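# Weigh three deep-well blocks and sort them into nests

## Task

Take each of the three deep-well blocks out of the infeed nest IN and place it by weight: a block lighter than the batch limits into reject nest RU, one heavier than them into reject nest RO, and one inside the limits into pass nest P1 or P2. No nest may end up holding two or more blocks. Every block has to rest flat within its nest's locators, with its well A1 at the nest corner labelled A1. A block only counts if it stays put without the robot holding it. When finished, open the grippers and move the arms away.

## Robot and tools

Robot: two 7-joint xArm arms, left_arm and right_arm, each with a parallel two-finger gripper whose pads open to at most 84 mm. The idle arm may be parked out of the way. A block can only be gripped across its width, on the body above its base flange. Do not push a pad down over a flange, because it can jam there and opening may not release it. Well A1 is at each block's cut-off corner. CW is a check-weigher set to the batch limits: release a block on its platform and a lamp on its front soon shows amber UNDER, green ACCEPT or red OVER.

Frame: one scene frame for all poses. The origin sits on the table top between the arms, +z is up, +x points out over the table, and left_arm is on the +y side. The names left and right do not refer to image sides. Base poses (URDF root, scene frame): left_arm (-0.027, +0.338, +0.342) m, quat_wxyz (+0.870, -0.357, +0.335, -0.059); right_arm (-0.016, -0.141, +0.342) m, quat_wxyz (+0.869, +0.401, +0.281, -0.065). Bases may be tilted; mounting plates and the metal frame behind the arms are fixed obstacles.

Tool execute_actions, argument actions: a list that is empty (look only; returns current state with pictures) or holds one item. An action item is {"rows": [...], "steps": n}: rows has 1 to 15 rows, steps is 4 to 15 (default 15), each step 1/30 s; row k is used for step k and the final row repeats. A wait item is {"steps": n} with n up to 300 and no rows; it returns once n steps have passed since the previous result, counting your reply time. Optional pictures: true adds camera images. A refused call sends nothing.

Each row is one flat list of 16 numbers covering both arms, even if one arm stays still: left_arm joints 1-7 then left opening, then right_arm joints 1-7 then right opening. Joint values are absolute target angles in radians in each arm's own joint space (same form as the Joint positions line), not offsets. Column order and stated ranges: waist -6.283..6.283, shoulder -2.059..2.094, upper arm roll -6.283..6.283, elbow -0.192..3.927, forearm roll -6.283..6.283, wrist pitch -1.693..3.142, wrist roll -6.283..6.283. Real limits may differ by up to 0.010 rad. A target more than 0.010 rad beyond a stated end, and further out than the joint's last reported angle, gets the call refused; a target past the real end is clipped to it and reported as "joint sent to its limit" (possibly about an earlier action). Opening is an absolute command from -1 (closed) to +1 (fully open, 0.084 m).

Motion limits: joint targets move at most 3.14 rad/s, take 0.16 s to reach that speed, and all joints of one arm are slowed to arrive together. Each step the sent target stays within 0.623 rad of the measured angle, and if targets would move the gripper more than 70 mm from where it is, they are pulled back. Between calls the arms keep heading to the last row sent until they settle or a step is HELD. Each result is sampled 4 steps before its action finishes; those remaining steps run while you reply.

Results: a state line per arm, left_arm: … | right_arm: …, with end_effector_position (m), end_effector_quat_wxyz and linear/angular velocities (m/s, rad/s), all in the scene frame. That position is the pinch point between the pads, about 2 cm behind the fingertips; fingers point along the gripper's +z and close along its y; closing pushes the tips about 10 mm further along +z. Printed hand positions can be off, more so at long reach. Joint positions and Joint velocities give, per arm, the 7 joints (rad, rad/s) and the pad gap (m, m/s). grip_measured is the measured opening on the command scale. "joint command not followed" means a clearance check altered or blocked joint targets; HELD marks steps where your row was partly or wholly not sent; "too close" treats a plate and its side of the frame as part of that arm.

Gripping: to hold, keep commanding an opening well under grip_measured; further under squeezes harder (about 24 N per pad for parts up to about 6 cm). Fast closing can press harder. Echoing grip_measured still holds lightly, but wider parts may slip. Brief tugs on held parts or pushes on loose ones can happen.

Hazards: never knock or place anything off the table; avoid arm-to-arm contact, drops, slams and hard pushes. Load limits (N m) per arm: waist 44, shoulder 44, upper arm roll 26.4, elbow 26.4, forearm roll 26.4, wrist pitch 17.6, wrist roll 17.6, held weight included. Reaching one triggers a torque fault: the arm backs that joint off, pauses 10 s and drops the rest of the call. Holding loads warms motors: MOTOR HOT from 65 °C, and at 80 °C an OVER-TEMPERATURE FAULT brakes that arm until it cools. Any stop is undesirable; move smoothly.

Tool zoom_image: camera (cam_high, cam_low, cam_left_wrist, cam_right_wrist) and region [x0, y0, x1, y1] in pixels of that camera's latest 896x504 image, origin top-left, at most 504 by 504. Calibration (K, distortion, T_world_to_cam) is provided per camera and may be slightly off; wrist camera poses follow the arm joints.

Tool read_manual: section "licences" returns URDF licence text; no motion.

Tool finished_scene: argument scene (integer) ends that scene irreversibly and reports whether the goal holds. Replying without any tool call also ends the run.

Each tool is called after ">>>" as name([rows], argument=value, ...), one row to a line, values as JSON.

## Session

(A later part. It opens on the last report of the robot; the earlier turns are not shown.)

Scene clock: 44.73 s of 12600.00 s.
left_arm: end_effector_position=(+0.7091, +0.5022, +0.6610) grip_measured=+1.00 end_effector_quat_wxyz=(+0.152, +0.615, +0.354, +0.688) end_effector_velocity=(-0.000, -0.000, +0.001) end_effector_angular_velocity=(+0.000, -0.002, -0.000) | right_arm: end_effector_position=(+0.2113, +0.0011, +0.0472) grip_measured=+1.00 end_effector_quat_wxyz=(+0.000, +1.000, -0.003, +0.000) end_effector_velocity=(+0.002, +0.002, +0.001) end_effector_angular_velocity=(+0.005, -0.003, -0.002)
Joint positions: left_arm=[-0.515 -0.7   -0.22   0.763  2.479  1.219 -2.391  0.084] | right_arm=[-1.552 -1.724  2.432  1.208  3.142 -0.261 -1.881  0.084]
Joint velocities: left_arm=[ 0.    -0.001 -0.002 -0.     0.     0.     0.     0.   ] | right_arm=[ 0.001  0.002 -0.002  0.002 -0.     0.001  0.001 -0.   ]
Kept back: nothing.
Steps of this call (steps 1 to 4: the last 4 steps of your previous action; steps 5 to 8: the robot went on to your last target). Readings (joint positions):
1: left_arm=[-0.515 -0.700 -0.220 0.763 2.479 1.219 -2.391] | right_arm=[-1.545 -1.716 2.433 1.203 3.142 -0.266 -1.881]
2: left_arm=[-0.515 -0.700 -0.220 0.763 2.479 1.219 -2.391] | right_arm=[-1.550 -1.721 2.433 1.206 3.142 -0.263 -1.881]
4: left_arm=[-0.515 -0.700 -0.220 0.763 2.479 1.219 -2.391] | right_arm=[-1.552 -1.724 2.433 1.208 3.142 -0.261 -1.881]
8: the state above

>>> execute_actions([
  {"rows":[[-0.515,-0.7,-0.22,0.763,2.479,1.219,-2.391,1,-1.5525,-1.724,2.4322,1.2088,3.1416,-0.261,-1.881,0.5],[-0.515,-0.7,-0.22,0.763,2.479,1.219,-2.391,1,-1.5525,-1.724,2.4322,1.2088,3.1416,-0.261,-1.881,0.5],[-0.515,-0.7,-0.22,0.763,2.479,1.219,-2.391,1,-1.5525,-1.724,2.4322,1.2088,3.1416,-0.261,-1.881,0.5],[-0.515,-0.7,-0.22,0.763,2.479,1.219,-2.391,1,-1.5525,-1.724,2.4322,1.2088,3.1416,-0.261,-1.881,0.5],[-0.515,-0.7,-0.22,0.763,2.479,1.219,-2.391,1,-1.5525,-1.724,2.4322,1.2088,3.1416,-0.261,-1.881,0.5],[-0.515,-0.7,-0.22,0.763,2.479,1.219,-2.391,1,-1.5525,-1.724,2.4322,1.2088,3.1416,-0.261,-1.881,0.5],[-0.515,-0.7,-0.22,0.763,2.479,1.219,-2.391,1,-1.5525,-1.724,2.4322,1.2088,3.1416,-0.261,-1.881,0.5],[-0.515,-0.7,-0.22,0.763,2.479,1.219,-2.391,1,-1.5525,-1.724,2.4322,1.2088,3.1416,-0.261,-1.881,0.5],[-0.515,-0.7,-0.22,0.763,2.479,1.219,-2.391,1,-1.515,-1.6805,2.437,1.177,3.1416,-0.2868,-1.881,0.5]],"steps":13},
])

>>> execute_actions([
  {"rows":[[-0.515,-0.7,-0.22,0.763,2.479,1.219,-2.391,1,-1.30,-1.425,2.433,1.048,3.1416,-0.488,-1.881,0.5]],"steps":14},
])

>>> execute_actions([
  {"rows":[[-0.515,-0.7,-0.22,0.763,2.479,1.219,-2.391,1,-1.022,-1.678,2.951,1.276,3.1416,-0.608,-1.257,0.5]],"steps":15},
])

>>> execute_actions([
  {"steps":9},
])

>>> execute_actions([
  {"rows":[[-0.515,-0.7,-0.22,0.763,2.479,1.219,-2.391,1,-1.042,-1.775,2.9475,1.305,3.1416,-0.539,-1.257,0.5],[-0.515,-0.7,-0.22,0.763,2.479,1.219,-2.391,1,-1.042,-1.775,2.9475,1.305,3.1416,-0.539,-1.257,0.5],[-0.515,-0.7,-0.22,0.763,2.479,1.219,-2.391,1,-1.042,-1.775,2.9475,1.305,3.1416,-0.539,-1.257,0.5],[-0.515,-0.7,-0.22,0.763,2.479,1.219,-2.391,1,-1.042,-1.775,2.9475,1.305,3.1416,-0.539,-1.257,0.5],[-0.515,-0.7,-0.22,0.763,2.479,1.219,-2.391,1,-1.042,-1.775,2.9475,1.305,3.1416,-0.539,-1.257,0.5],[-0.515,-0.7,-0.22,0.763,2.479,1.219,-2.391,1,-1.042,-1.775,2.9475,1.305,3.1416,-0.539,-1.257,0.5],[-0.515,-0.7,-0.22,0.763,2.479,1.219,-2.391,1,-1.047,-1.799,2.9465,1.313,3.1416,-0.522,-1.257,0.5],[-0.515,-0.7,-0.22,0.763,2.479,1.219,-2.391,1,-1.047,-1.799,2.9465,1.313,3.1416,-0.522,-1.257,0.5],[-0.515,-0.7,-0.22,0.763,2.479,1.219,-2.391,1,-1.047,-1.799,2.9465,1.313,3.1416,-0.522,-1.257,0.5],[-0.515,-0.7,-0.22,0.763,2.479,1.219,-2.391,1,-1.049,-1.811,2.946,1.3166,3.1416,-0.514,-1.257,0.5]],"steps":15},
])

>>> execute_actions([
  {"steps":8},
])

>>> execute_actions([
  {"rows":[[-0.515,-0.7,-0.22,0.763,2.479,1.219,-2.391,1,-1.049,-1.811,2.946,1.3166,3.1416,-0.514,-1.257,1],[-0.515,-0.7,-0.22,0.763,2.479,1.219,-2.391,1,-1.049,-1.811,2.946,1.3166,3.1416,-0.514,-1.257,1],[-0.515,-0.7,-0.22,0.763,2.479,1.219,-2.391,1,-1.049,-1.811,2.946,1.3166,3.1416,-0.514,-1.257,1],[-0.515,-0.7,-0.22,0.763,2.479,1.219,-2.391,1,-1.049,-1.811,2.946,1.3166,3.1416,-0.514,-1.257,1],[-0.515,-0.7,-0.22,0.763,2.479,1.219,-2.391,1,-1.049,-1.811,2.946,1.3166,3.1416,-0.514,-1.257,1],[-0.515,-0.7,-0.22,0.763,2.479,1.219,-2.391,1,-1.048,-1.805,2.9463,1.3148,3.1416,-0.518,-1.257,1],[-0.515,-0.7,-0.22,0.763,2.479,1.219,-2.391,1,-1.047,-1.799,2.9465,1.313,3.1416,-0.522,-1.257,1],[-0.515,-0.7,-0.22,0.763,2.479,1.219,-2.391,1,-1.0453,-1.791,2.9468,1.3103,3.1416,-0.5277,-1.257,1],[-0.515,-0.7,-0.22,0.763,2.479,1.219,-2.391,1,-1.0437,-1.783,2.9472,1.3077,3.1416,-0.5333,-1.257,1],[-0.515,-0.7,-0.22,0.763,2.479,1.219,-2.391,1,-1.042,-1.775,2.9475,1.305,3.1416,-0.539,-1.257,1],[-0.515,-0.7,-0.22,0.763,2.479,1.219,-2.391,1,-1.0403,-1.767,2.9478,1.3025,3.1416,-0.5447,-1.257,1],[-0.515,-0.7,-0.22,0.763,2.479,1.219,-2.391,1,-1.0387,-1.759,2.9482,1.30,3.1416,-0.5503,-1.257,1],[-0.515,-0.7,-0.22,0.763,2.479,1.219,-2.391,1,-1.037,-1.751,2.9485,1.2975,3.1416,-0.556,-1.257,1],[-0.515,-0.7,-0.22,0.763,2.479,1.219,-2.391,1,-1.0346,-1.739,2.949,1.2937,3.1416,-0.5645,-1.257,1],[-0.515,-0.7,-0.22,0.763,2.479,1.219,-2.391,1,-1.0323,-1.7267,2.9494,1.2899,3.1416,-0.573,-1.257,1]],"steps":15},
])

>>> execute_actions([
  {"rows":[[-0.515,-0.7,-0.22,0.763,2.479,1.219,-2.391,1,-1.022,-1.678,2.951,1.276,3.1416,-0.608,-1.257,1]],"steps":6},
])

>>> execute_actions([
  {"rows":[[-0.515,-0.7,-0.22,0.763,2.479,1.219,-2.391,1,-0.881,-1.9208,3.1457,1.7029,3.1416,-0.806,2.0,1]],"steps":15},
])

>>> execute_actions([
  {"steps":25},
], pictures=true)

>>> execute_actions([
  {"rows":[[-0.515,-0.7,-0.22,0.763,2.479,1.219,-2.391,1,-1.03,-1.7146,2.9498,1.286,3.1416,-0.5815,-1.257,1]],"steps":15},
])

>>> execute_actions([
  {"steps":33},
], pictures=true)

Scene clock: 46.57 s of 12600.00 s.
left_arm: end_effector_position=(+0.7091, +0.5022, +0.6610) grip_measured=+1.00 end_effector_quat_wxyz=(+0.152, +0.615, +0.354, +0.688) end_effector_velocity=(-0.000, +0.000, +0.001) end_effector_angular_velocity=(-0.000, -0.002, -0.000) | right_arm: end_effector_position=(+0.2112, +0.0013, +0.0474) grip_measured=+0.96 end_effector_quat_wxyz=(+0.000, +1.000, -0.003, +0.000) end_effector_velocity=(-0.003, -0.007, +0.031) end_effector_angular_velocity=(-0.011, +0.006, -0.003)
Joint positions: left_arm=[-0.515 -0.7   -0.22   0.763  2.479  1.219 -2.391  0.084] | right_arm=[-1.552 -1.723  2.432  1.208  3.142 -0.261 -1.881  0.083]
Joint velocities: left_arm=[ 0.    -0.001 -0.001  0.     0.    -0.001  0.     0.   ] | right_arm=[ 0.064  0.075  0.011 -0.073  0.001 -0.038  0.001 -0.001]
Steps of this call (steps 1 to 30: the robot went on to your last target; steps 31 to 46: nothing new was sent; steps 47 to 55: the first 9 steps of this action). Readings (joint positions):
47: left_arm=[-0.515 -0.700 -0.220 0.763 2.479 1.219 -2.391] | right_arm=[-1.552 -1.724 2.432 1.209 3.142 -0.261 -1.881]
48: left_arm=[-0.515 -0.700 -0.220 0.763 2.479 1.219 -2.391] | right_arm=[-1.552 -1.724 2.432 1.209 3.142 -0.261 -1.881]
50: left_arm=[-0.515 -0.700 -0.220 0.763 2.479 1.219 -2.391] | right_arm=[-1.552 -1.724 2.432 1.209 3.142 -0.261 -1.881]
54: left_arm=[-0.515 -0.700 -0.220 0.763 2.479 1.219 -2.391] | right_arm=[-1.552 -1.724 2.432 1.209 3.142 -0.261 -1.881]
55: the state above

Scene clock: 47.03 s of 12600.00 s.
left_arm: end_effector_position=(+0.7091, +0.5022, +0.6610) grip_measured=+1.00 end_effector_quat_wxyz=(+0.152, +0.615, +0.354, +0.688) end_effector_velocity=(+0.000, -0.000, -0.001) end_effector_angular_velocity=(+0.000, +0.002, -0.000) | right_arm: end_effector_position=(+0.2123, +0.0047, +0.1854) grip_measured=+0.96 end_effector_quat_wxyz=(-0.008, +1.000, -0.004, +0.002) end_effector_velocity=(-0.025, -0.026, +0.065) end_effector_angular_velocity=(-0.041, +0.032, +0.028)
Joint positions: left_arm=[-0.515 -0.7   -0.22   0.763  2.479  1.219 -2.391  0.084] | right_arm=[-1.3   -1.426  2.433  1.056  3.142 -0.482 -1.881  0.083]
Joint velocities: left_arm=[-0.     0.001  0.002 -0.001  0.     0.    -0.     0.   ] | right_arm=[ 0.134  0.153  0.014 -0.111  0.003 -0.14  -0.001 -0.   ]
Steps of this call (steps 1 to 4: the last 4 steps of your previous action; steps 5 to 14: the first 10 steps of this action). Readings (joint positions):
5: left_arm=[-0.515 -0.700 -0.220 0.763 2.479 1.219 -2.391] | right_arm=[-1.514 -1.679 2.436 1.179 3.142 -0.287 -1.881]
6: left_arm=[-0.515 -0.700 -0.220 0.763 2.479 1.219 -2.391] | right_arm=[-1.507 -1.671 2.437 1.172 3.142 -0.296 -1.881]
8: left_arm=[-0.515 -0.700 -0.220 0.763 2.479 1.219 -2.391] | right_arm=[-1.456 -1.611 2.436 1.132 3.142 -0.348 -1.881]
12: left_arm=[-0.515 -0.700 -0.220 0.763 2.479 1.219 -2.391] | right_arm=[-1.326 -1.456 2.432 1.070 3.141 -0.460 -1.881]
14: the state above

Scene clock: 47.53 s of 12600.00 s.
left_arm: end_effector_position=(+0.7091, +0.5022, +0.6610) grip_measured=+1.00 end_effector_quat_wxyz=(+0.152, +0.615, +0.354, +0.688) end_effector_velocity=(-0.001, +0.000, +0.001) end_effector_angular_velocity=(-0.001, -0.001, -0.001) | right_arm: end_effector_position=(+0.0698, +0.0555, +0.1960) grip_measured=+0.96 end_effector_quat_wxyz=(-0.012, +1.000, +0.005, +0.003) end_effector_velocity=(-0.523, +0.053, -0.001) end_effector_angular_velocity=(-0.037, +0.033, +0.027)
Joint positions: left_arm=[-0.515 -0.7   -0.22   0.763  2.479  1.219 -2.391  0.084] | right_arm=[-1.13  -1.584  2.754  1.19   3.142 -0.561 -1.497  0.083]
Joint velocities: left_arm=[-0.    -0.003 -0.001 -0.001 -0.    -0.002 -0.     0.   ] | right_arm=[ 0.59  -0.514  1.086  0.467  0.002 -0.249  1.28   0.   ]
Steps of this call (steps 1 to 4: the last 4 steps of your previous action; steps 5 to 15: the first 11 steps of this action). Readings (joint positions):
5: left_arm=[-0.515 -0.700 -0.220 0.763 2.479 1.219 -2.391] | right_arm=[-1.302 -1.428 2.434 1.047 3.142 -0.488 -1.880]
6: left_arm=[-0.515 -0.700 -0.220 0.763 2.479 1.219 -2.391] | right_arm=[-1.299 -1.432 2.439 1.051 3.141 -0.490 -1.869]
8: left_arm=[-0.515 -0.700 -0.220 0.763 2.479 1.219 -2.391] | right_arm=[-1.271 -1.460 2.488 1.076 3.140 -0.503 -1.799]
12: left_arm=[-0.515 -0.700 -0.220 0.763 2.479 1.219 -2.391] | right_arm=[-1.188 -1.532 2.646 1.144 3.142 -0.536 -1.625]
15: the state above

Scene clock: 47.83 s of 12600.00 s.
left_arm: end_effector_position=(+0.7091, +0.5022, +0.6610) grip_measured=+1.00 end_effector_quat_wxyz=(+0.152, +0.615, +0.354, +0.688) end_effector_velocity=(-0.000, -0.000, +0.000) end_effector_angular_velocity=(-0.000, -0.001, -0.001) | right_arm: end_effector_position=(-0.0248, +0.0485, +0.1900) grip_measured=+0.96 end_effector_quat_wxyz=(+0.001, +1.000, +0.001, +0.000) end_effector_velocity=(+0.053, +0.023, +0.006) end_effector_angular_velocity=(+0.024, -0.049, -0.129)
Joint positions: left_arm=[-0.515 -0.7   -0.22   0.763  2.479  1.219 -2.391  0.084] | right_arm=[-1.022 -1.678  2.951  1.274  3.142 -0.608 -1.259  0.083]
Joint velocities: left_arm=[ 0.     0.    -0.001  0.     0.    -0.001 -0.     0.   ] | right_arm=[-0.027  0.012 -0.109  0.014 -0.02  -0.012  0.044  0.   ]
Kept back: nothing.
Steps of this call (steps 1 to 4: the last 4 steps of your previous action; steps 5 to 9: the robot went on to your last target). Readings (joint positions):
1: left_arm=[-0.515 -0.700 -0.220 0.763 2.479 1.219 -2.391] | right_arm=[-1.110 -1.601 2.790 1.206 3.142 -0.570 -1.454]
2: left_arm=[-0.515 -0.700 -0.220 0.763 2.479 1.219 -2.391] | right_arm=[-1.090 -1.618 2.826 1.221 3.142 -0.578 -1.411]
4: left_arm=[-0.515 -0.700 -0.220 0.763 2.479 1.219 -2.391] | right_arm=[-1.053 -1.651 2.895 1.251 3.142 -0.594 -1.328]
8: left_arm=[-0.515 -0.700 -0.220 0.763 2.479 1.219 -2.391] | right_arm=[-1.022 -1.678 2.954 1.273 3.143 -0.607 -1.262]
9: the state above

Scene clock: 48.20 s of 12600.00 s.
left_arm: end_effector_position=(+0.7091, +0.5022, +0.6610) grip_measured=+1.00 end_effector_quat_wxyz=(+0.152, +0.615, +0.354, +0.688) end_effector_velocity=(+0.000, -0.001, -0.000) end_effector_angular_velocity=(+0.000, +0.001, -0.002) | right_arm: end_effector_position=(-0.0251, +0.0510, +0.1396) grip_measured=+0.96 end_effector_quat_wxyz=(-0.000, +1.000, -0.000, -0.000) end_effector_velocity=(-0.004, +0.011, -0.062) end_effector_angular_velocity=(+0.030, +0.004, +0.008)
Joint positions: left_arm=[-0.515 -0.7   -0.22   0.763  2.479  1.219 -2.391  0.084] | right_arm=[-1.048 -1.801  2.946  1.314  3.142 -0.521 -1.257  0.083]
Joint velocities: left_arm=[-0.     0.001  0.    -0.     0.    -0.001  0.     0.   ] | right_arm=[-0.024 -0.157 -0.005  0.071 -0.     0.118 -0.002 -0.   ]
Steps of this call (steps 1 to 11: the first 11 steps of this action). Readings (joint positions):
1: left_arm=[-0.515 -0.700 -0.220 0.763 2.479 1.219 -2.391] | right_arm=[-1.023 -1.678 2.947 1.275 3.141 -0.607 -1.258]
2: left_arm=[-0.515 -0.700 -0.220 0.763 2.479 1.219 -2.391] | right_arm=[-1.026 -1.685 2.945 1.279 3.141 -0.600 -1.258]
4: left_arm=[-0.515 -0.700 -0.220 0.763 2.479 1.219 -2.391] | right_arm=[-1.037 -1.734 2.943 1.299 3.141 -0.563 -1.258]
8: left_arm=[-0.515 -0.700 -0.220 0.763 2.479 1.219 -2.391] | right_arm=[-1.045 -1.785 2.946 1.303 3.142 -0.535 -1.257]
11: the state above

Scene clock: 48.47 s of 12600.00 s.
left_arm: end_effector_position=(+0.7091, +0.5022, +0.6610) grip_measured=+1.00 end_effector_quat_wxyz=(+0.152, +0.615, +0.354, +0.688) end_effector_velocity=(-0.000, +0.001, -0.000) end_effector_angular_velocity=(-0.000, -0.000, +0.003) | right_arm: end_effector_position=(-0.0254, +0.0508, +0.1356) grip_measured=+0.96 end_effector_quat_wxyz=(-0.000, +1.000, -0.000, -0.000) end_effector_velocity=(-0.001, +0.000, -0.000) end_effector_angular_velocity=(+0.001, +0.001, -0.001)
Joint positions: left_arm=[-0.515 -0.7   -0.22   0.763  2.479  1.219 -2.391  0.084] | right_arm=[-1.049 -1.81   2.946  1.317  3.142 -0.514 -1.257  0.083]
Joint velocities: left_arm=[ 0.    -0.002  0.001 -0.001  0.     0.001 -0.     0.   ] | right_arm=[ 0.    -0.001  0.001  0.001  0.001  0.001  0.001  0.   ]
Kept back: nothing.
Steps of this call (steps 1 to 4: the last 4 steps of your previous action; steps 5 to 8: the robot went on to your last target). Readings (joint positions):
1: left_arm=[-0.515 -0.700 -0.220 0.763 2.479 1.219 -2.391] | right_arm=[-1.048 -1.805 2.946 1.316 3.142 -0.518 -1.257]
2: left_arm=[-0.515 -0.700 -0.220 0.763 2.479 1.219 -2.391] | right_arm=[-1.049 -1.808 2.946 1.316 3.142 -0.516 -1.257]
4: left_arm=[-0.515 -0.700 -0.220 0.763 2.479 1.219 -2.391] | right_arm=[-1.049 -1.810 2.946 1.316 3.142 -0.515 -1.257]
8: the state above

Scene clock: 48.83 s of 12600.00 s.
left_arm: end_effector_position=(+0.7091, +0.5022, +0.6610) grip_measured=+1.00 end_effector_quat_wxyz=(+0.152, +0.615, +0.354, +0.688) end_effector_velocity=(+0.000, +0.001, -0.001) end_effector_angular_velocity=(+0.000, +0.002, +0.002) | right_arm: end_effector_position=(-0.0254, +0.0505, +0.1461) grip_measured=+1.00 end_effector_quat_wxyz=(+0.000, +1.000, -0.000, -0.000) end_effector_velocity=(-0.002, +0.008, +0.100) end_effector_angular_velocity=(+0.018, +0.006, -0.001)
Joint positions: left_arm=[-0.515 -0.7   -0.22   0.763  2.479  1.219 -2.391  0.084] | right_arm=[-1.044 -1.785  2.947  1.308  3.142 -0.532 -1.257  0.084]
Joint velocities: left_arm=[ 0.     0.     0.002 -0.     0.     0.002 -0.     0.   ] | right_arm=[ 0.048  0.238  0.009 -0.065  0.    -0.159 -0.     0.   ]
Steps of this call (steps 1 to 11: the first 11 steps of this action). Readings (joint positions):
1: left_arm=[-0.515 -0.700 -0.220 0.763 2.479 1.219 -2.391] | right_arm=[-1.049 -1.810 2.946 1.317 3.142 -0.514 -1.257]
2: left_arm=[-0.515 -0.700 -0.220 0.763 2.479 1.219 -2.391] | right_arm=[-1.049 -1.810 2.946 1.317 3.142 -0.514 -1.257]
4: left_arm=[-0.515 -0.700 -0.220 0.763 2.479 1.219 -2.391] | right_arm=[-1.049 -1.810 2.946 1.317 3.142 -0.514 -1.257]
8: left_arm=[-0.515 -0.700 -0.220 0.763 2.479 1.219 -2.391] | right_arm=[-1.048 -1.805 2.946 1.314 3.142 -0.519 -1.257]
11: the state above

Scene clock: 49.03 s of 12600.00 s.
left_arm: end_effector_position=(+0.7091, +0.5022, +0.6610) grip_measured=+1.00 end_effector_quat_wxyz=(+0.152, +0.615, +0.354, +0.688) end_effector_velocity=(-0.000, -0.000, +0.001) end_effector_angular_velocity=(-0.000, -0.001, -0.000) | right_arm: end_effector_position=(-0.0251, +0.0492, +0.1708) grip_measured=+1.00 end_effector_quat_wxyz=(+0.002, +1.000, +0.000, +0.000) end_effector_velocity=(+0.009, -0.035, +0.226) end_effector_angular_velocity=(-0.063, -0.022, +0.007)
Joint positions: left_arm=[-0.515 -0.7   -0.22   0.763  2.479  1.219 -2.391  0.084] | right_arm=[-1.032 -1.725  2.95   1.288  3.142 -0.576 -1.257  0.084]
Joint velocities: left_arm=[ 0.    -0.    -0.001  0.001  0.    -0.001 -0.     0.   ] | right_arm=[ 0.116  0.557  0.021 -0.215  0.002 -0.421 -0.002  0.   ]
Steps of this call (steps 1 to 4: the last 4 steps of your previous action; steps 5 to 6: the first 2 steps of this action). Readings (joint positions):
5: left_arm=[-0.515 -0.700 -0.220 0.763 2.479 1.219 -2.391] | right_arm=[-1.035 -1.741 2.949 1.294 3.142 -0.563 -1.257]
6: the state above

Scene clock: 49.53 s of 12600.00 s.
left_arm: end_effector_position=(+0.7091, +0.5022, +0.6610) grip_measured=+1.00 end_effector_quat_wxyz=(+0.152, +0.615, +0.354, +0.688) end_effector_velocity=(-0.000, +0.000, +0.001) end_effector_angular_velocity=(-0.000, -0.001, +0.001) | right_arm: end_effector_position=(-0.1275, +0.0780, +0.1907) grip_measured=+1.00 end_effector_quat_wxyz=(-0.002, +0.967, -0.254, +0.000) end_effector_velocity=(-0.220, +0.015, -0.012) end_effector_angular_velocity=(-0.043, +0.022, -2.718)
Joint positions: left_arm=[-0.515 -0.7   -0.22   0.763  2.479  1.219 -2.391  0.084] | right_arm=[-0.908 -1.874  3.111  1.619  3.142 -0.765 -0.554  0.084]
Joint velocities: left_arm=[-0.    -0.001 -0.001  0.001 -0.    -0.     0.     0.   ] | right_arm=[ 0.256 -0.437  0.347  0.753 -0.002 -0.359  3.092 -0.   ]
Steps of this call (steps 1 to 4: the last 4 steps of your previous action; steps 5 to 15: the first 11 steps of this action). Readings (joint positions):
5: left_arm=[-0.515 -0.700 -0.220 0.763 2.479 1.219 -2.391] | right_arm=[-1.021 -1.676 2.951 1.279 3.142 -0.608 -1.256]
6: left_arm=[-0.515 -0.700 -0.220 0.763 2.479 1.219 -2.391] | right_arm=[-1.020 -1.682 2.953 1.284 3.141 -0.612 -1.245]
8: left_arm=[-0.515 -0.700 -0.220 0.763 2.479 1.219 -2.391] | right_arm=[-1.005 -1.713 2.971 1.333 3.141 -0.636 -1.171]
12: left_arm=[-0.515 -0.700 -0.220 0.763 2.479 1.219 -2.391] | right_arm=[-0.943 -1.816 3.062 1.517 3.142 -0.717 -0.856]
15: the state above

Scene clock: 50.37 s of 12600.00 s.
left_arm: end_effector_position=(+0.7091, +0.5022, +0.6610) grip_measured=+1.00 end_effector_quat_wxyz=(+0.152, +0.615, +0.354, +0.688) end_effector_velocity=(-0.000, +0.001, +0.001) end_effector_angular_velocity=(-0.000, -0.001, +0.003) | right_arm: end_effector_position=(-0.1503, +0.0803, +0.1902) grip_measured=+1.00 end_effector_quat_wxyz=(-0.000, -0.083, +0.997, -0.000) end_effector_velocity=(+0.000, +0.000, -0.000) end_effector_angular_velocity=(+0.000, -0.001, -1.178)
Joint positions: left_arm=[-0.515 -0.7   -0.22   0.763  2.479  1.219 -2.391  0.084] | right_arm=[-0.881 -1.921  3.146  1.703  3.142 -0.806  1.946  0.084]
Joint velocities: left_arm=[ 0.    -0.001 -0.     0.001  0.     0.001 -0.     0.   ] | right_arm=[ 0.001 -0.    -0.     0.    -0.    -0.     1.179 -0.   ]
Kept back: nothing.
Steps of this call (steps 1 to 4: the last 4 steps of your previous action; steps 5 to 25: the robot went on to your last target). Readings (joint positions):
1: left_arm=[-0.515 -0.700 -0.220 0.763 2.479 1.219 -2.391] | right_arm=[-0.900 -1.887 3.121 1.641 3.142 -0.776 -0.450]
2: left_arm=[-0.515 -0.700 -0.220 0.763 2.479 1.219 -2.391] | right_arm=[-0.895 -1.897 3.128 1.657 3.142 -0.784 -0.346]
4: left_arm=[-0.515 -0.700 -0.220 0.763 2.479 1.219 -2.391] | right_arm=[-0.888 -1.908 3.136 1.679 3.142 -0.795 -0.137]
8: left_arm=[-0.515 -0.700 -0.220 0.763 2.479 1.219 -2.391] | right_arm=[-0.884 -1.917 3.142 1.696 3.141 -0.803 0.281]
25: the state above
camera_calibration (this result's frames):
cam_left_wrist: T_world_to_cam=[[0.229036, -0.699537, 0.676898, -0.230024], [0.18354, -0.651875, -0.73578, 0.751479], [0.955958, 0.292758, -0.0209101, -0.679362], [0, 0, 0, 1]] pos_world=[0.564199, 0.527849, 0.694421]
cam_right_wrist: T_world_to_cam=[[-0.176378, 0.984246, -0.0123089, -0.0700993], [0.984294, 0.176455, 0.00543621, 0.197209], [0.00752253, -0.0111567, -0.999909, 0.321574], [0, 0, 0, 1]] pos_world=[-0.208895, 0.0377841, 0.31961]

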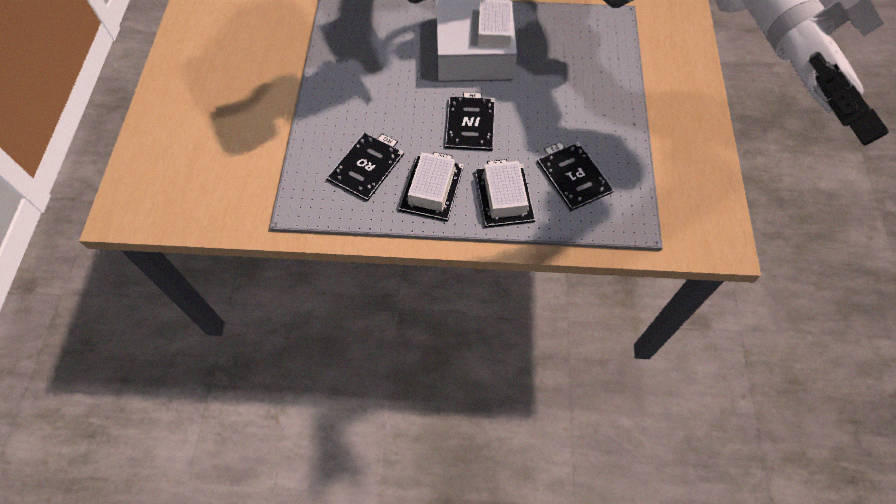

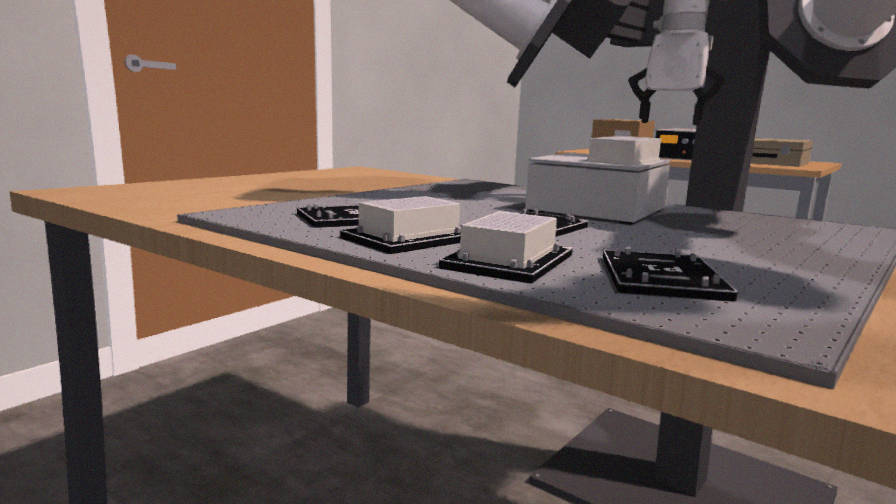

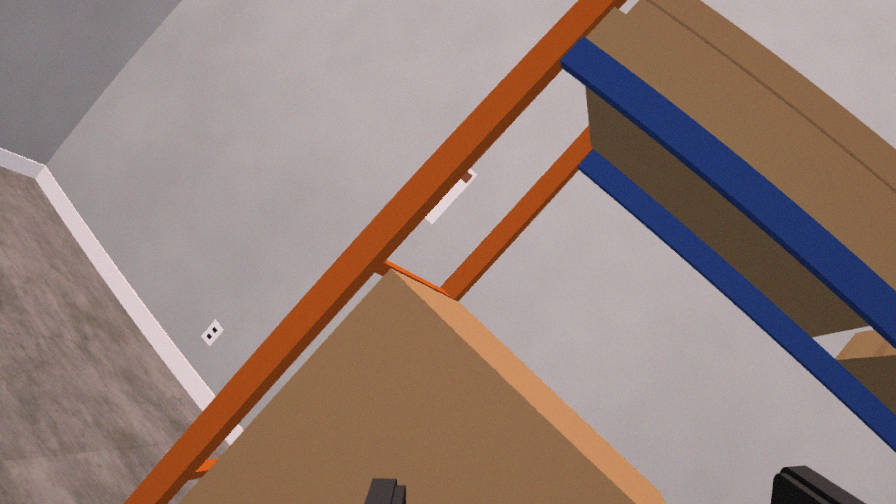

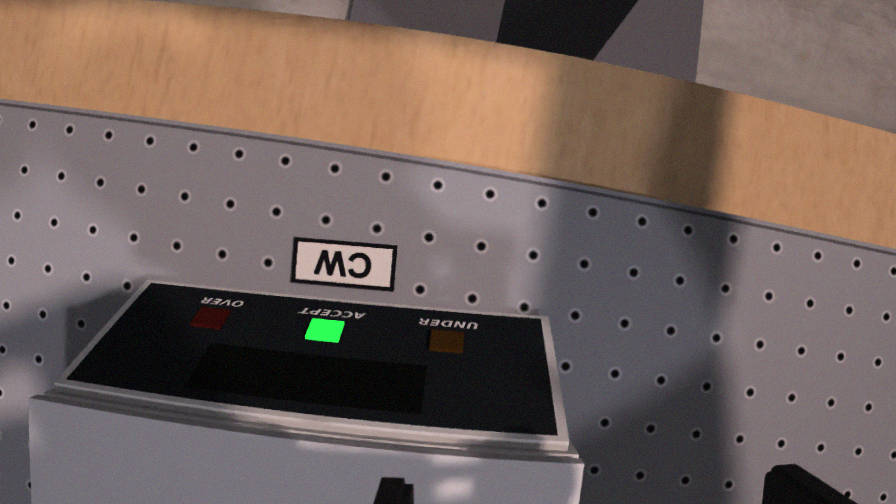

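Scene clock: 50.73 s of 12600.00 s.
left_arm: end_effector_position=(+0.7091, +0.5022, +0.6610) grip_measured=+1.00 end_effector_quat_wxyz=(+0.152, +0.615, +0.354, +0.688) end_effector_velocity=(+0.000, +0.001, -0.000) end_effector_angular_velocity=(-0.000, +0.001, +0.002) | right_arm: end_effector_position=(-0.0494, +0.0621, +0.1793) grip_measured=+1.00 end_effector_quat_wxyz=(+0.003, -0.298, +0.954, +0.001) end_effector_velocity=(+0.233, -0.101, -0.037) end_effector_angular_velocity=(-0.062, +0.016, +2.629)
Joint positions: left_arm=[-0.515 -0.7   -0.22   0.763  2.479  1.219 -2.391  0.084] | right_arm=[-0.999 -1.759  2.988  1.375  3.141 -0.631  1.329  0.084]
Joint velocities: left_arm=[ 0.    -0.001  0.001 -0.     0.     0.001 -0.     0.   ] | right_arm=[-0.285  0.39  -0.362 -0.802  0.002  0.423 -3.085 -0.   ]
Steps of this call (steps 1 to 11: the first 11 steps of this action). Readings (joint positions):
1: left_arm=[-0.515 -0.700 -0.220 0.763 2.479 1.219 -2.391] | right_arm=[-0.881 -1.920 3.145 1.702 3.142 -0.806 1.974]
2: left_arm=[-0.515 -0.700 -0.220 0.763 2.479 1.219 -2.391] | right_arm=[-0.883 -1.918 3.144 1.697 3.142 -0.802 1.982]
4: left_arm=[-0.515 -0.700 -0.220 0.763 2.479 1.219 -2.391] | right_arm=[-0.896 -1.897 3.127 1.655 3.142 -0.779 1.931]
8: left_arm=[-0.515 -0.700 -0.220 0.763 2.479 1.219 -2.391] | right_arm=[-0.961 -1.810 3.038 1.480 3.141 -0.686 1.627]
11: the state above

Scene clock: 51.83 s of 12600.00 s.
left_arm: end_effector_position=(+0.7091, +0.5022, +0.6610) grip_measured=+1.00 end_effector_quat_wxyz=(+0.152, +0.615, +0.354, +0.688) end_effector_velocity=(-0.000, +0.001, -0.001) end_effector_angular_velocity=(-0.000, +0.001, +0.001) | right_arm: end_effector_position=(-0.0253, +0.0500, +0.1752) grip_measured=+1.00 end_effector_quat_wxyz=(+0.000, +1.000, -0.000, -0.000) end_effector_velocity=(+0.001, +0.000, +0.000) end_effector_angular_velocity=(+0.001, -0.002, +0.007)
Joint positions: left_arm=[-0.515 -0.7   -0.22   0.763  2.479  1.219 -2.391  0.084] | right_arm=[-1.03  -1.715  2.95   1.286  3.142 -0.582 -1.256  0.084]
Joint velocities: left_arm=[ 0.    -0.002  0.001 -0.001  0.    -0.001 -0.     0.   ] | right_arm=[ 0.001  0.    -0.001  0.    -0.002  0.    -0.006  0.   ]
Kept back: nothing.
Steps of this call (steps 1 to 4: the last 4 steps of your previous action; steps 5 to 33: the robot went on to your last target). Readings (joint positions):
1: left_arm=[-0.515 -0.700 -0.220 0.763 2.479 1.219 -2.391] | right_arm=[-1.008 -1.747 2.977 1.351 3.141 -0.618 1.225]
2: left_arm=[-0.515 -0.700 -0.220 0.763 2.479 1.219 -2.391] | right_arm=[-1.014 -1.738 2.970 1.333 3.141 -0.609 1.121]
4: left_arm=[-0.515 -0.700 -0.220 0.763 2.479 1.219 -2.391] | right_arm=[-1.022 -1.727 2.961 1.311 3.142 -0.596 0.912]
8: left_arm=[-0.515 -0.700 -0.220 0.763 2.479 1.219 -2.391] | right_arm=[-1.027 -1.718 2.954 1.293 3.142 -0.585 0.494]
33: the state above
camera_calibration (this result's frames):
cam_left_wrist: T_world_to_cam=[[0.229036, -0.699537, 0.676898, -0.230024], [0.18354, -0.651875, -0.73578, 0.751479], [0.955958, 0.292758, -0.0209102, -0.679362], [0, 0, 0, 1]] pos_world=[0.564199, 0.527849, 0.694421]
cam_right_wrist: T_world_to_cam=[[0.0104539, -0.999877, -0.0117098, 0.0853143], [-0.999928, -0.0105219, 0.00576145, 0.0387125], [-0.00588395, 0.0116488, -0.999915, 0.303781], [0, 0, 0, 1]] pos_world=[0.0396053, 0.0821724, 0.304531]

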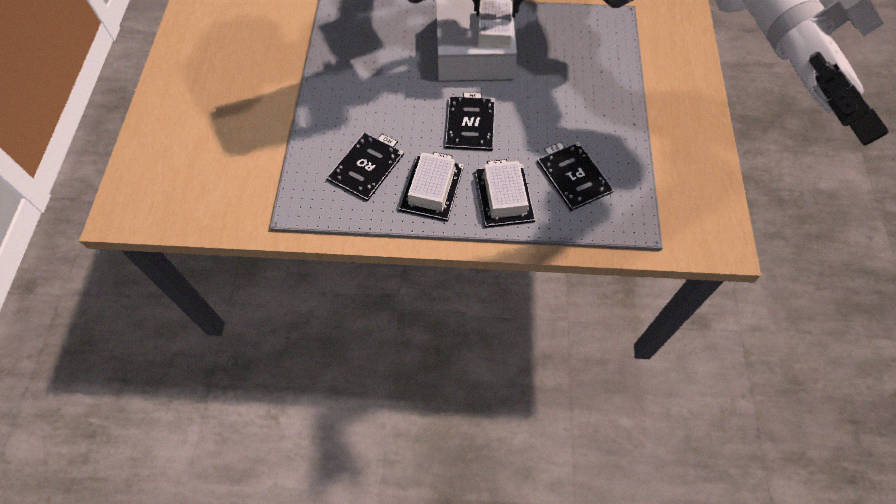

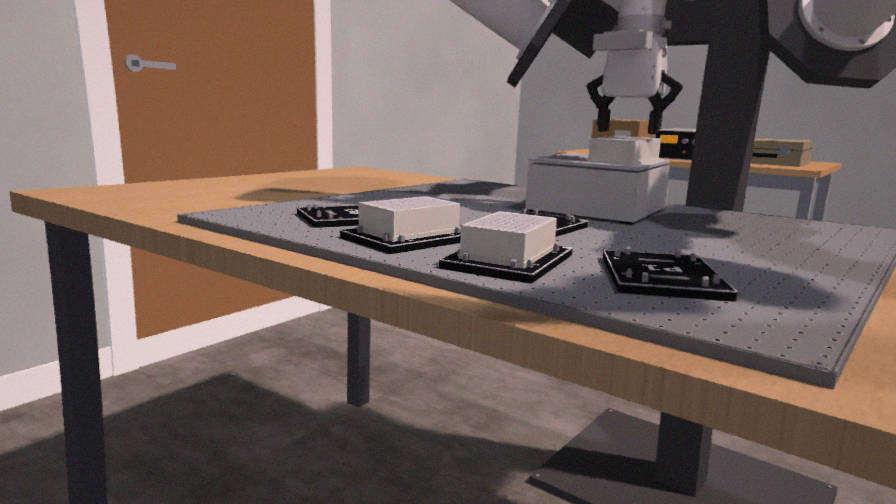

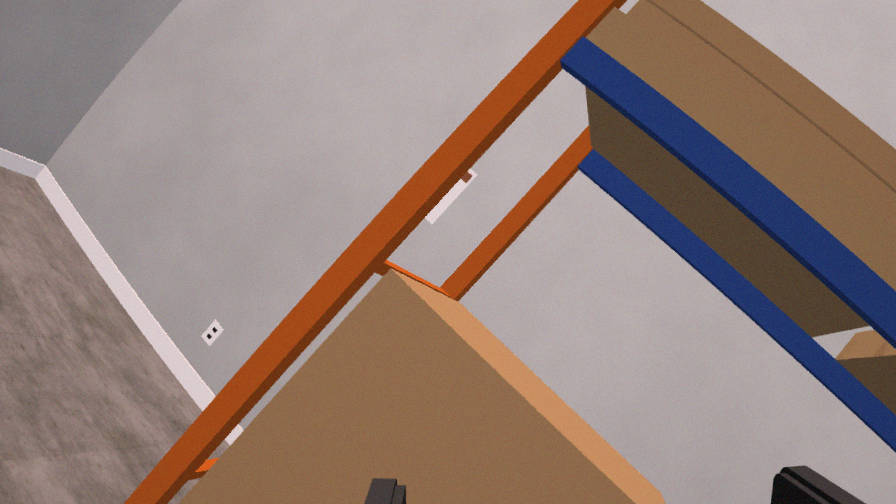

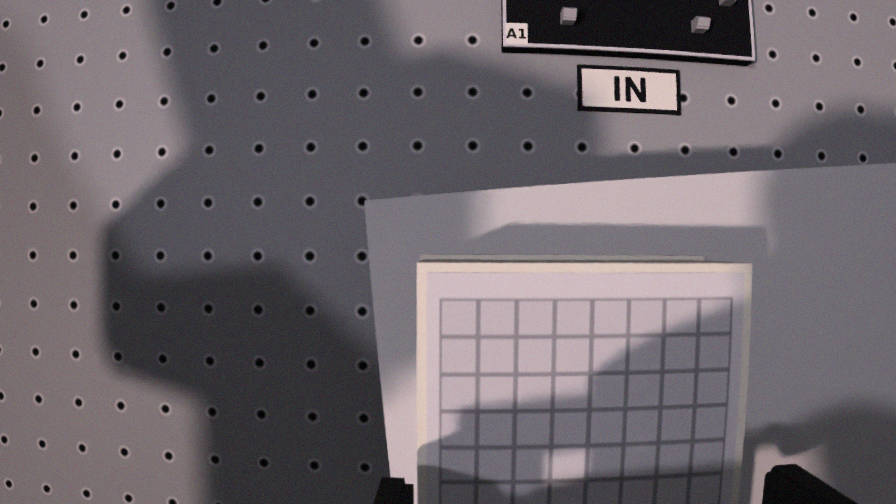

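>>> execute_actions([
  {"rows":[[-0.515,-0.7,-0.22,0.763,2.479,1.219,-2.391,1,-1.0,-1.5,2.95,1.2,3.1416,-0.58,-1.257,1]],"steps":9},
])

>>> execute_actions([
  {"rows":[[-0.515,-0.7,-0.22,0.763,2.479,1.219,-2.391,1,-0.95,-1.25,2.95,0.68,0,0.35,1.885,1]],"steps":15},
])

>>> execute_actions([
  {"steps":40},
])

Scene clock: 52.83 s of 12600.00 s.
left_arm: end_effector_position=(+0.7091, +0.5022, +0.6610) grip_measured=+1.00 end_effector_quat_wxyz=(+0.152, +0.615, +0.354, +0.688) end_effector_velocity=(+0.000, -0.002, -0.001) end_effector_angular_velocity=(+0.001, +0.002, -0.004) | right_arm: end_effector_position=(-0.0274, +0.0583, +0.2161) grip_measured=+1.00 end_effector_quat_wxyz=(-0.033, +0.999, -0.003, -0.013) end_effector_velocity=(-0.046, +0.196, +0.566) end_effector_angular_velocity=(+1.056, +0.389, -0.066)
Joint positions: left_arm=[-0.515 -0.7   -0.22   0.763  2.479  1.219 -2.391  0.084] | right_arm=[-1.013 -1.589  2.95   1.229  3.142 -0.58  -1.257  0.084]
Joint velocities: left_arm=[ 0.     0.003 -0.    -0.001  0.    -0.001  0.     0.   ] | right_arm=[ 0.227  1.574 -0.02  -0.449 -0.002 -0.016 -0.001  0.   ]
Steps of this call (steps 1 to 15: the robot went on to your last target; steps 16 to 25: nothing new was sent; steps 26 to 30: the first 5 steps of this action). Readings (joint positions):
26: left_arm=[-0.515 -0.700 -0.220 0.763 2.479 1.219 -2.391] | right_arm=[-1.030 -1.714 2.950 1.286 3.142 -0.581 -1.257]
27: left_arm=[-0.515 -0.700 -0.220 0.763 2.479 1.219 -2.391] | right_arm=[-1.029 -1.706 2.950 1.281 3.142 -0.581 -1.257]
29: left_arm=[-0.515 -0.700 -0.220 0.763 2.479 1.219 -2.391] | right_arm=[-1.020 -1.642 2.951 1.248 3.142 -0.580 -1.257]
30: the state above

Scene clock: 53.33 s of 12600.00 s.
left_arm: end_effector_position=(+0.7091, +0.5022, +0.6610) grip_measured=+1.00 end_effector_quat_wxyz=(+0.152, +0.615, +0.354, +0.688) end_effector_velocity=(+0.000, +0.000, +0.000) end_effector_angular_velocity=(+0.000, -0.000, +0.001) | right_arm: end_effector_position=(-0.0307, +0.0713, +0.2514) grip_measured=+1.00 end_effector_quat_wxyz=(-0.067, +0.997, -0.004, -0.026) end_effector_velocity=(-0.000, +0.003, +0.004) end_effector_angular_velocity=(+0.010, +0.002, +0.000)
Joint positions: left_arm=[-0.515 -0.7   -0.22   0.763  2.479  1.219 -2.391  0.084] | right_arm=[-0.999 -1.495  2.949  1.208  3.141 -0.581 -1.257  0.084]
Joint velocities: left_arm=[-0.     0.     0.     0.     0.     0.001  0.     0.   ] | right_arm=[ 0.002  0.009 -0.001  0.002 -0.001 -0.    -0.     0.   ]
Kept back: nothing.
A step of this action was HELD (marked below), so the last 4 steps of it were dropped. An arm can still carry out its HELD step.
Steps of this call (steps 1 to 4: the last 4 steps of your previous action; steps 5 to 15: the first 11 steps of this action). Readings (joint positions):
5: left_arm=[-0.515 -0.700 -0.220 0.763 2.479 1.219 -2.391] | right_arm=[-0.999 -1.496 2.949 1.206 3.142 -0.581 -1.257] HELD
6: left_arm=[-0.515 -0.700 -0.220 0.763 2.479 1.219 -2.391] | right_arm=[-1.000 -1.499 2.950 1.205 3.142 -0.580 -1.257] HELD
7: left_arm=[-0.515 -0.700 -0.220 0.763 2.479 1.219 -2.391] | right_arm=[-1.000 -1.500 2.950 1.204 3.142 -0.580 -1.257] HELD
8: left_arm=[-0.515 -0.700 -0.220 0.763 2.479 1.219 -2.391] | right_arm=[-1.000 -1.500 2.950 1.205 3.142 -0.580 -1.257] HELD
9: left_arm=[-0.515 -0.700 -0.220 0.763 2.479 1.219 -2.391] | right_arm=[-1.000 -1.499 2.949 1.205 3.142 -0.580 -1.257] HELD
10: left_arm=[-0.515 -0.700 -0.220 0.763 2.479 1.219 -2.391] | right_arm=[-1.000 -1.498 2.949 1.206 3.142 -0.580 -1.257] HELD
11: left_arm=[-0.515 -0.700 -0.220 0.763 2.479 1.219 -2.391] | right_arm=[-0.999 -1.497 2.949 1.207 3.141 -0.580 -1.257] HELD
12: left_arm=[-0.515 -0.700 -0.220 0.763 2.479 1.219 -2.391] | right_arm=[-0.999 -1.496 2.949 1.207 3.141 -0.581 -1.257] HELD
13: left_arm=[-0.515 -0.700 -0.220 0.763 2.479 1.219 -2.391] | right_arm=[-0.999 -1.496 2.949 1.208 3.141 -0.581 -1.257] HELD
14: left_arm=[-0.515 -0.700 -0.220 0.763 2.479 1.219 -2.391] | right_arm=[-0.999 -1.495 2.949 1.208 3.141 -0.581 -1.257] HELD
15: the state above HELD
joint command not followed: on one or more control steps a check withheld the commanded joint targets of the right arm, and it was not sent them on those steps. On the call's last step the targets were still withheld.
cause: the commanded joint targets would bring two parts of the arm too close to each other (joints 1 (waist) to 6 (wrist pitch) lie between them); next, command targets that bring no two parts of the arm closer together.

Scene clock: 54.67 s of 12600.00 s.
left_arm: end_effector_position=(+0.7091, +0.5022, +0.6610) grip_measured=+1.00 end_effector_quat_wxyz=(+0.152, +0.615, +0.354, +0.688) end_effector_velocity=(+0.000, +0.000, -0.000) end_effector_angular_velocity=(+0.000, +0.001, +0.001) | right_arm: end_effector_position=(-0.0308, +0.0717, +0.2520) grip_measured=+1.00 end_effector_quat_wxyz=(-0.068, +0.997, -0.004, -0.026) end_effector_velocity=(+0.001, +0.000, -0.000) end_effector_angular_velocity=(+0.000, -0.001, -0.000)
Joint positions: left_arm=[-0.515 -0.7   -0.22   0.763  2.479  1.219 -2.391  0.084] | right_arm=[-0.999 -1.493  2.949  1.208  3.141 -0.581 -1.257  0.084]
Joint velocities: left_arm=[ 0.    -0.     0.001 -0.     0.     0.    -0.     0.   ] | right_arm=[-0.001 -0.    -0.002  0.    -0.001  0.    -0.001 -0.   ]
Kept back: nothing.
Steps of this call (steps 1 to 40: nothing new was sent). Readings (joint positions):
1: left_arm=[-0.515 -0.700 -0.220 0.763 2.479 1.219 -2.391] | right_arm=[-0.999 -1.495 2.949 1.208 3.141 -0.581 -1.257]
2: left_arm=[-0.515 -0.700 -0.220 0.763 2.479 1.219 -2.391] | right_arm=[-0.999 -1.494 2.949 1.208 3.141 -0.581 -1.257]
4: left_arm=[-0.515 -0.700 -0.220 0.763 2.479 1.219 -2.391] | right_arm=[-0.999 -1.494 2.949 1.208 3.141 -0.581 -1.257]
8: left_arm=[-0.515 -0.700 -0.220 0.763 2.479 1.219 -2.391] | right_arm=[-0.999 -1.494 2.949 1.208 3.141 -0.581 -1.257]
40: the state above

>>> execute_actions([
  {"rows":[[-0.515,-0.7,-0.22,0.763,2.479,1.219,-2.391,1,-1.03,-1.7146,2.9498,1.286,3.1416,-0.5815,-1.257,1]],"steps":15},
])

>>> execute_actions([
  {"rows":[[-0.515,-0.7,-0.22,0.763,2.479,1.219,-2.391,1,-1.0323,-1.7267,2.9494,1.2899,3.1416,-0.573,-1.257,1],[-0.515,-0.7,-0.22,0.763,2.479,1.219,-2.391,1,-1.0323,-1.7267,2.9494,1.2899,3.1416,-0.573,-1.257,1],[-0.515,-0.7,-0.22,0.763,2.479,1.219,-2.391,1,-1.0323,-1.7267,2.9494,1.2899,3.1416,-0.573,-1.257,1],[-0.515,-0.7,-0.22,0.763,2.479,1.219,-2.391,1,-1.037,-1.750,2.9485,1.2955,3.1416,-0.555,-1.257,1],[-0.515,-0.7,-0.22,0.763,2.479,1.219,-2.391,1,-1.037,-1.750,2.9485,1.2955,3.1416,-0.555,-1.257,1],[-0.515,-0.7,-0.22,0.763,2.479,1.219,-2.391,1,-1.037,-1.750,2.9485,1.2955,3.1416,-0.555,-1.257,1],[-0.515,-0.7,-0.22,0.763,2.479,1.219,-2.391,1,-1.042,-1.774,2.9475,1.303,3.1416,-0.538,-1.257,1],[-0.515,-0.7,-0.22,0.763,2.479,1.219,-2.391,1,-1.042,-1.774,2.9475,1.303,3.1416,-0.538,-1.257,1],[-0.515,-0.7,-0.22,0.763,2.479,1.219,-2.391,1,-1.042,-1.774,2.9475,1.303,3.1416,-0.538,-1.257,1],[-0.515,-0.7,-0.22,0.763,2.479,1.219,-2.391,1,-1.049,-1.810,2.946,1.3156,3.1416,-0.5135,-1.257,1]],"steps":15},
])

>>> execute_actions([
  {"steps":9},
])

Scene clock: 56.07 s of 12600.00 s.
left_arm: end_effector_position=(+0.7091, +0.5022, +0.6610) grip_measured=+1.00 end_effector_quat_wxyz=(+0.152, +0.615, +0.354, +0.688) end_effector_velocity=(-0.000, -0.002, -0.000) end_effector_angular_velocity=(+0.001, +0.001, -0.003) | right_arm: end_effector_position=(-0.0276, +0.0599, +0.2044) grip_measured=+1.00 end_effector_quat_wxyz=(-0.026, +1.000, -0.002, -0.010) end_effector_velocity=(+0.020, -0.080, -0.246) end_effector_angular_velocity=(-0.443, -0.168, +0.028)
Joint positions: left_arm=[-0.515 -0.7   -0.22   0.763  2.479  1.219 -2.391  0.084] | right_arm=[-1.018 -1.631  2.95   1.256  3.142 -0.581 -1.257  0.084]
Joint velocities: left_arm=[-0.     0.002 -0.001 -0.001 -0.    -0.     0.     0.   ] | right_arm=[-0.1   -0.698  0.002  0.232 -0.    -0.002 -0.    -0.   ]
Steps of this call (steps 1 to 31: nothing new was sent; steps 32 to 42: the first 11 steps of this action). Readings (joint positions):
32: left_arm=[-0.515 -0.700 -0.220 0.763 2.479 1.219 -2.391] | right_arm=[-0.999 -1.494 2.949 1.208 3.141 -0.581 -1.257]
33: left_arm=[-0.515 -0.700 -0.220 0.763 2.479 1.219 -2.391] | right_arm=[-0.999 -1.496 2.949 1.210 3.141 -0.581 -1.257]
35: left_arm=[-0.515 -0.700 -0.220 0.763 2.479 1.219 -2.391] | right_arm=[-1.001 -1.508 2.949 1.215 3.141 -0.581 -1.257]
39: left_arm=[-0.515 -0.700 -0.220 0.763 2.479 1.219 -2.391] | right_arm=[-1.009 -1.565 2.949 1.234 3.142 -0.581 -1.257]
42: the state above

Scene clock: 56.57 s of 12600.00 s.
left_arm: end_effector_position=(+0.7091, +0.5022, +0.6610) grip_measured=+1.00 end_effector_quat_wxyz=(+0.152, +0.615, +0.354, +0.688) end_effector_velocity=(+0.000, -0.000, -0.001) end_effector_angular_velocity=(+0.000, +0.001, +0.001) | right_arm: end_effector_position=(-0.0253, +0.0506, +0.1476) grip_measured=+1.00 end_effector_quat_wxyz=(-0.000, +1.000, -0.000, -0.000) end_effector_velocity=(-0.009, +0.036, -0.140) end_effector_angular_velocity=(+0.084, +0.021, +0.003)
Joint positions: left_arm=[-0.515 -0.7   -0.22   0.763  2.479  1.219 -2.391  0.084] | right_arm=[-1.043 -1.78   2.947  1.306  3.142 -0.533 -1.257  0.084]
Joint velocities: left_arm=[-0.     0.001  0.001  0.     0.     0.001  0.     0.   ] | right_arm=[-0.069 -0.36  -0.018  0.179 -0.001  0.273 -0.003 -0.   ]
Steps of this call (steps 1 to 4: the last 4 steps of your previous action; steps 5 to 15: the first 11 steps of this action). Readings (joint positions):
5: left_arm=[-0.515 -0.700 -0.220 0.763 2.479 1.219 -2.391] | right_arm=[-1.030 -1.715 2.950 1.282 3.142 -0.581 -1.257]
6: left_arm=[-0.515 -0.700 -0.220 0.763 2.479 1.219 -2.391] | right_arm=[-1.031 -1.719 2.950 1.285 3.142 -0.578 -1.257]
8: left_arm=[-0.515 -0.700 -0.220 0.763 2.479 1.219 -2.391] | right_arm=[-1.032 -1.725 2.949 1.289 3.142 -0.574 -1.257]
12: left_arm=[-0.515 -0.700 -0.220 0.763 2.479 1.219 -2.391] | right_arm=[-1.038 -1.754 2.948 1.298 3.142 -0.551 -1.257]
15: the state above

Scene clock: 56.87 s of 12600.00 s.
left_arm: end_effector_position=(+0.7091, +0.5022, +0.6610) grip_measured=+1.00 end_effector_quat_wxyz=(+0.152, +0.615, +0.354, +0.688) end_effector_velocity=(+0.000, +0.001, -0.001) end_effector_angular_velocity=(+0.000, +0.001, +0.002) | right_arm: end_effector_position=(-0.0254, +0.0507, +0.1359) grip_measured=+1.00 end_effector_quat_wxyz=(-0.000, +1.000, -0.000, -0.000) end_effector_velocity=(-0.001, +0.000, -0.000) end_effector_angular_velocity=(+0.001, +0.002, -0.001)
Joint positions: left_arm=[-0.515 -0.7   -0.22   0.763  2.479  1.219 -2.391  0.084] | right_arm=[-1.049 -1.809  2.946  1.316  3.142 -0.514 -1.257  0.084]
Joint velocities: left_arm=[-0.    -0.002  0.002 -0.001  0.    -0.     0.     0.   ] | right_arm=[-0.001  0.001  0.001 -0.001  0.001  0.001  0.    -0.   ]
Kept back: nothing.
Steps of this call (steps 1 to 4: the last 4 steps of your previous action; steps 5 to 9: the robot went on to your last target). Readings (joint positions):
1: left_arm=[-0.515 -0.700 -0.220 0.763 2.479 1.219 -2.391] | right_arm=[-1.046 -1.793 2.947 1.311 3.142 -0.524 -1.257]
2: left_arm=[-0.515 -0.700 -0.220 0.763 2.479 1.219 -2.391] | right_arm=[-1.048 -1.803 2.946 1.313 3.142 -0.519 -1.257]
4: left_arm=[-0.515 -0.700 -0.220 0.763 2.479 1.219 -2.391] | right_arm=[-1.049 -1.810 2.946 1.314 3.142 -0.515 -1.257]
8: left_arm=[-0.515 -0.700 -0.220 0.763 2.479 1.219 -2.391] | right_arm=[-1.049 -1.809 2.946 1.316 3.142 -0.514 -1.257]
9: the state above


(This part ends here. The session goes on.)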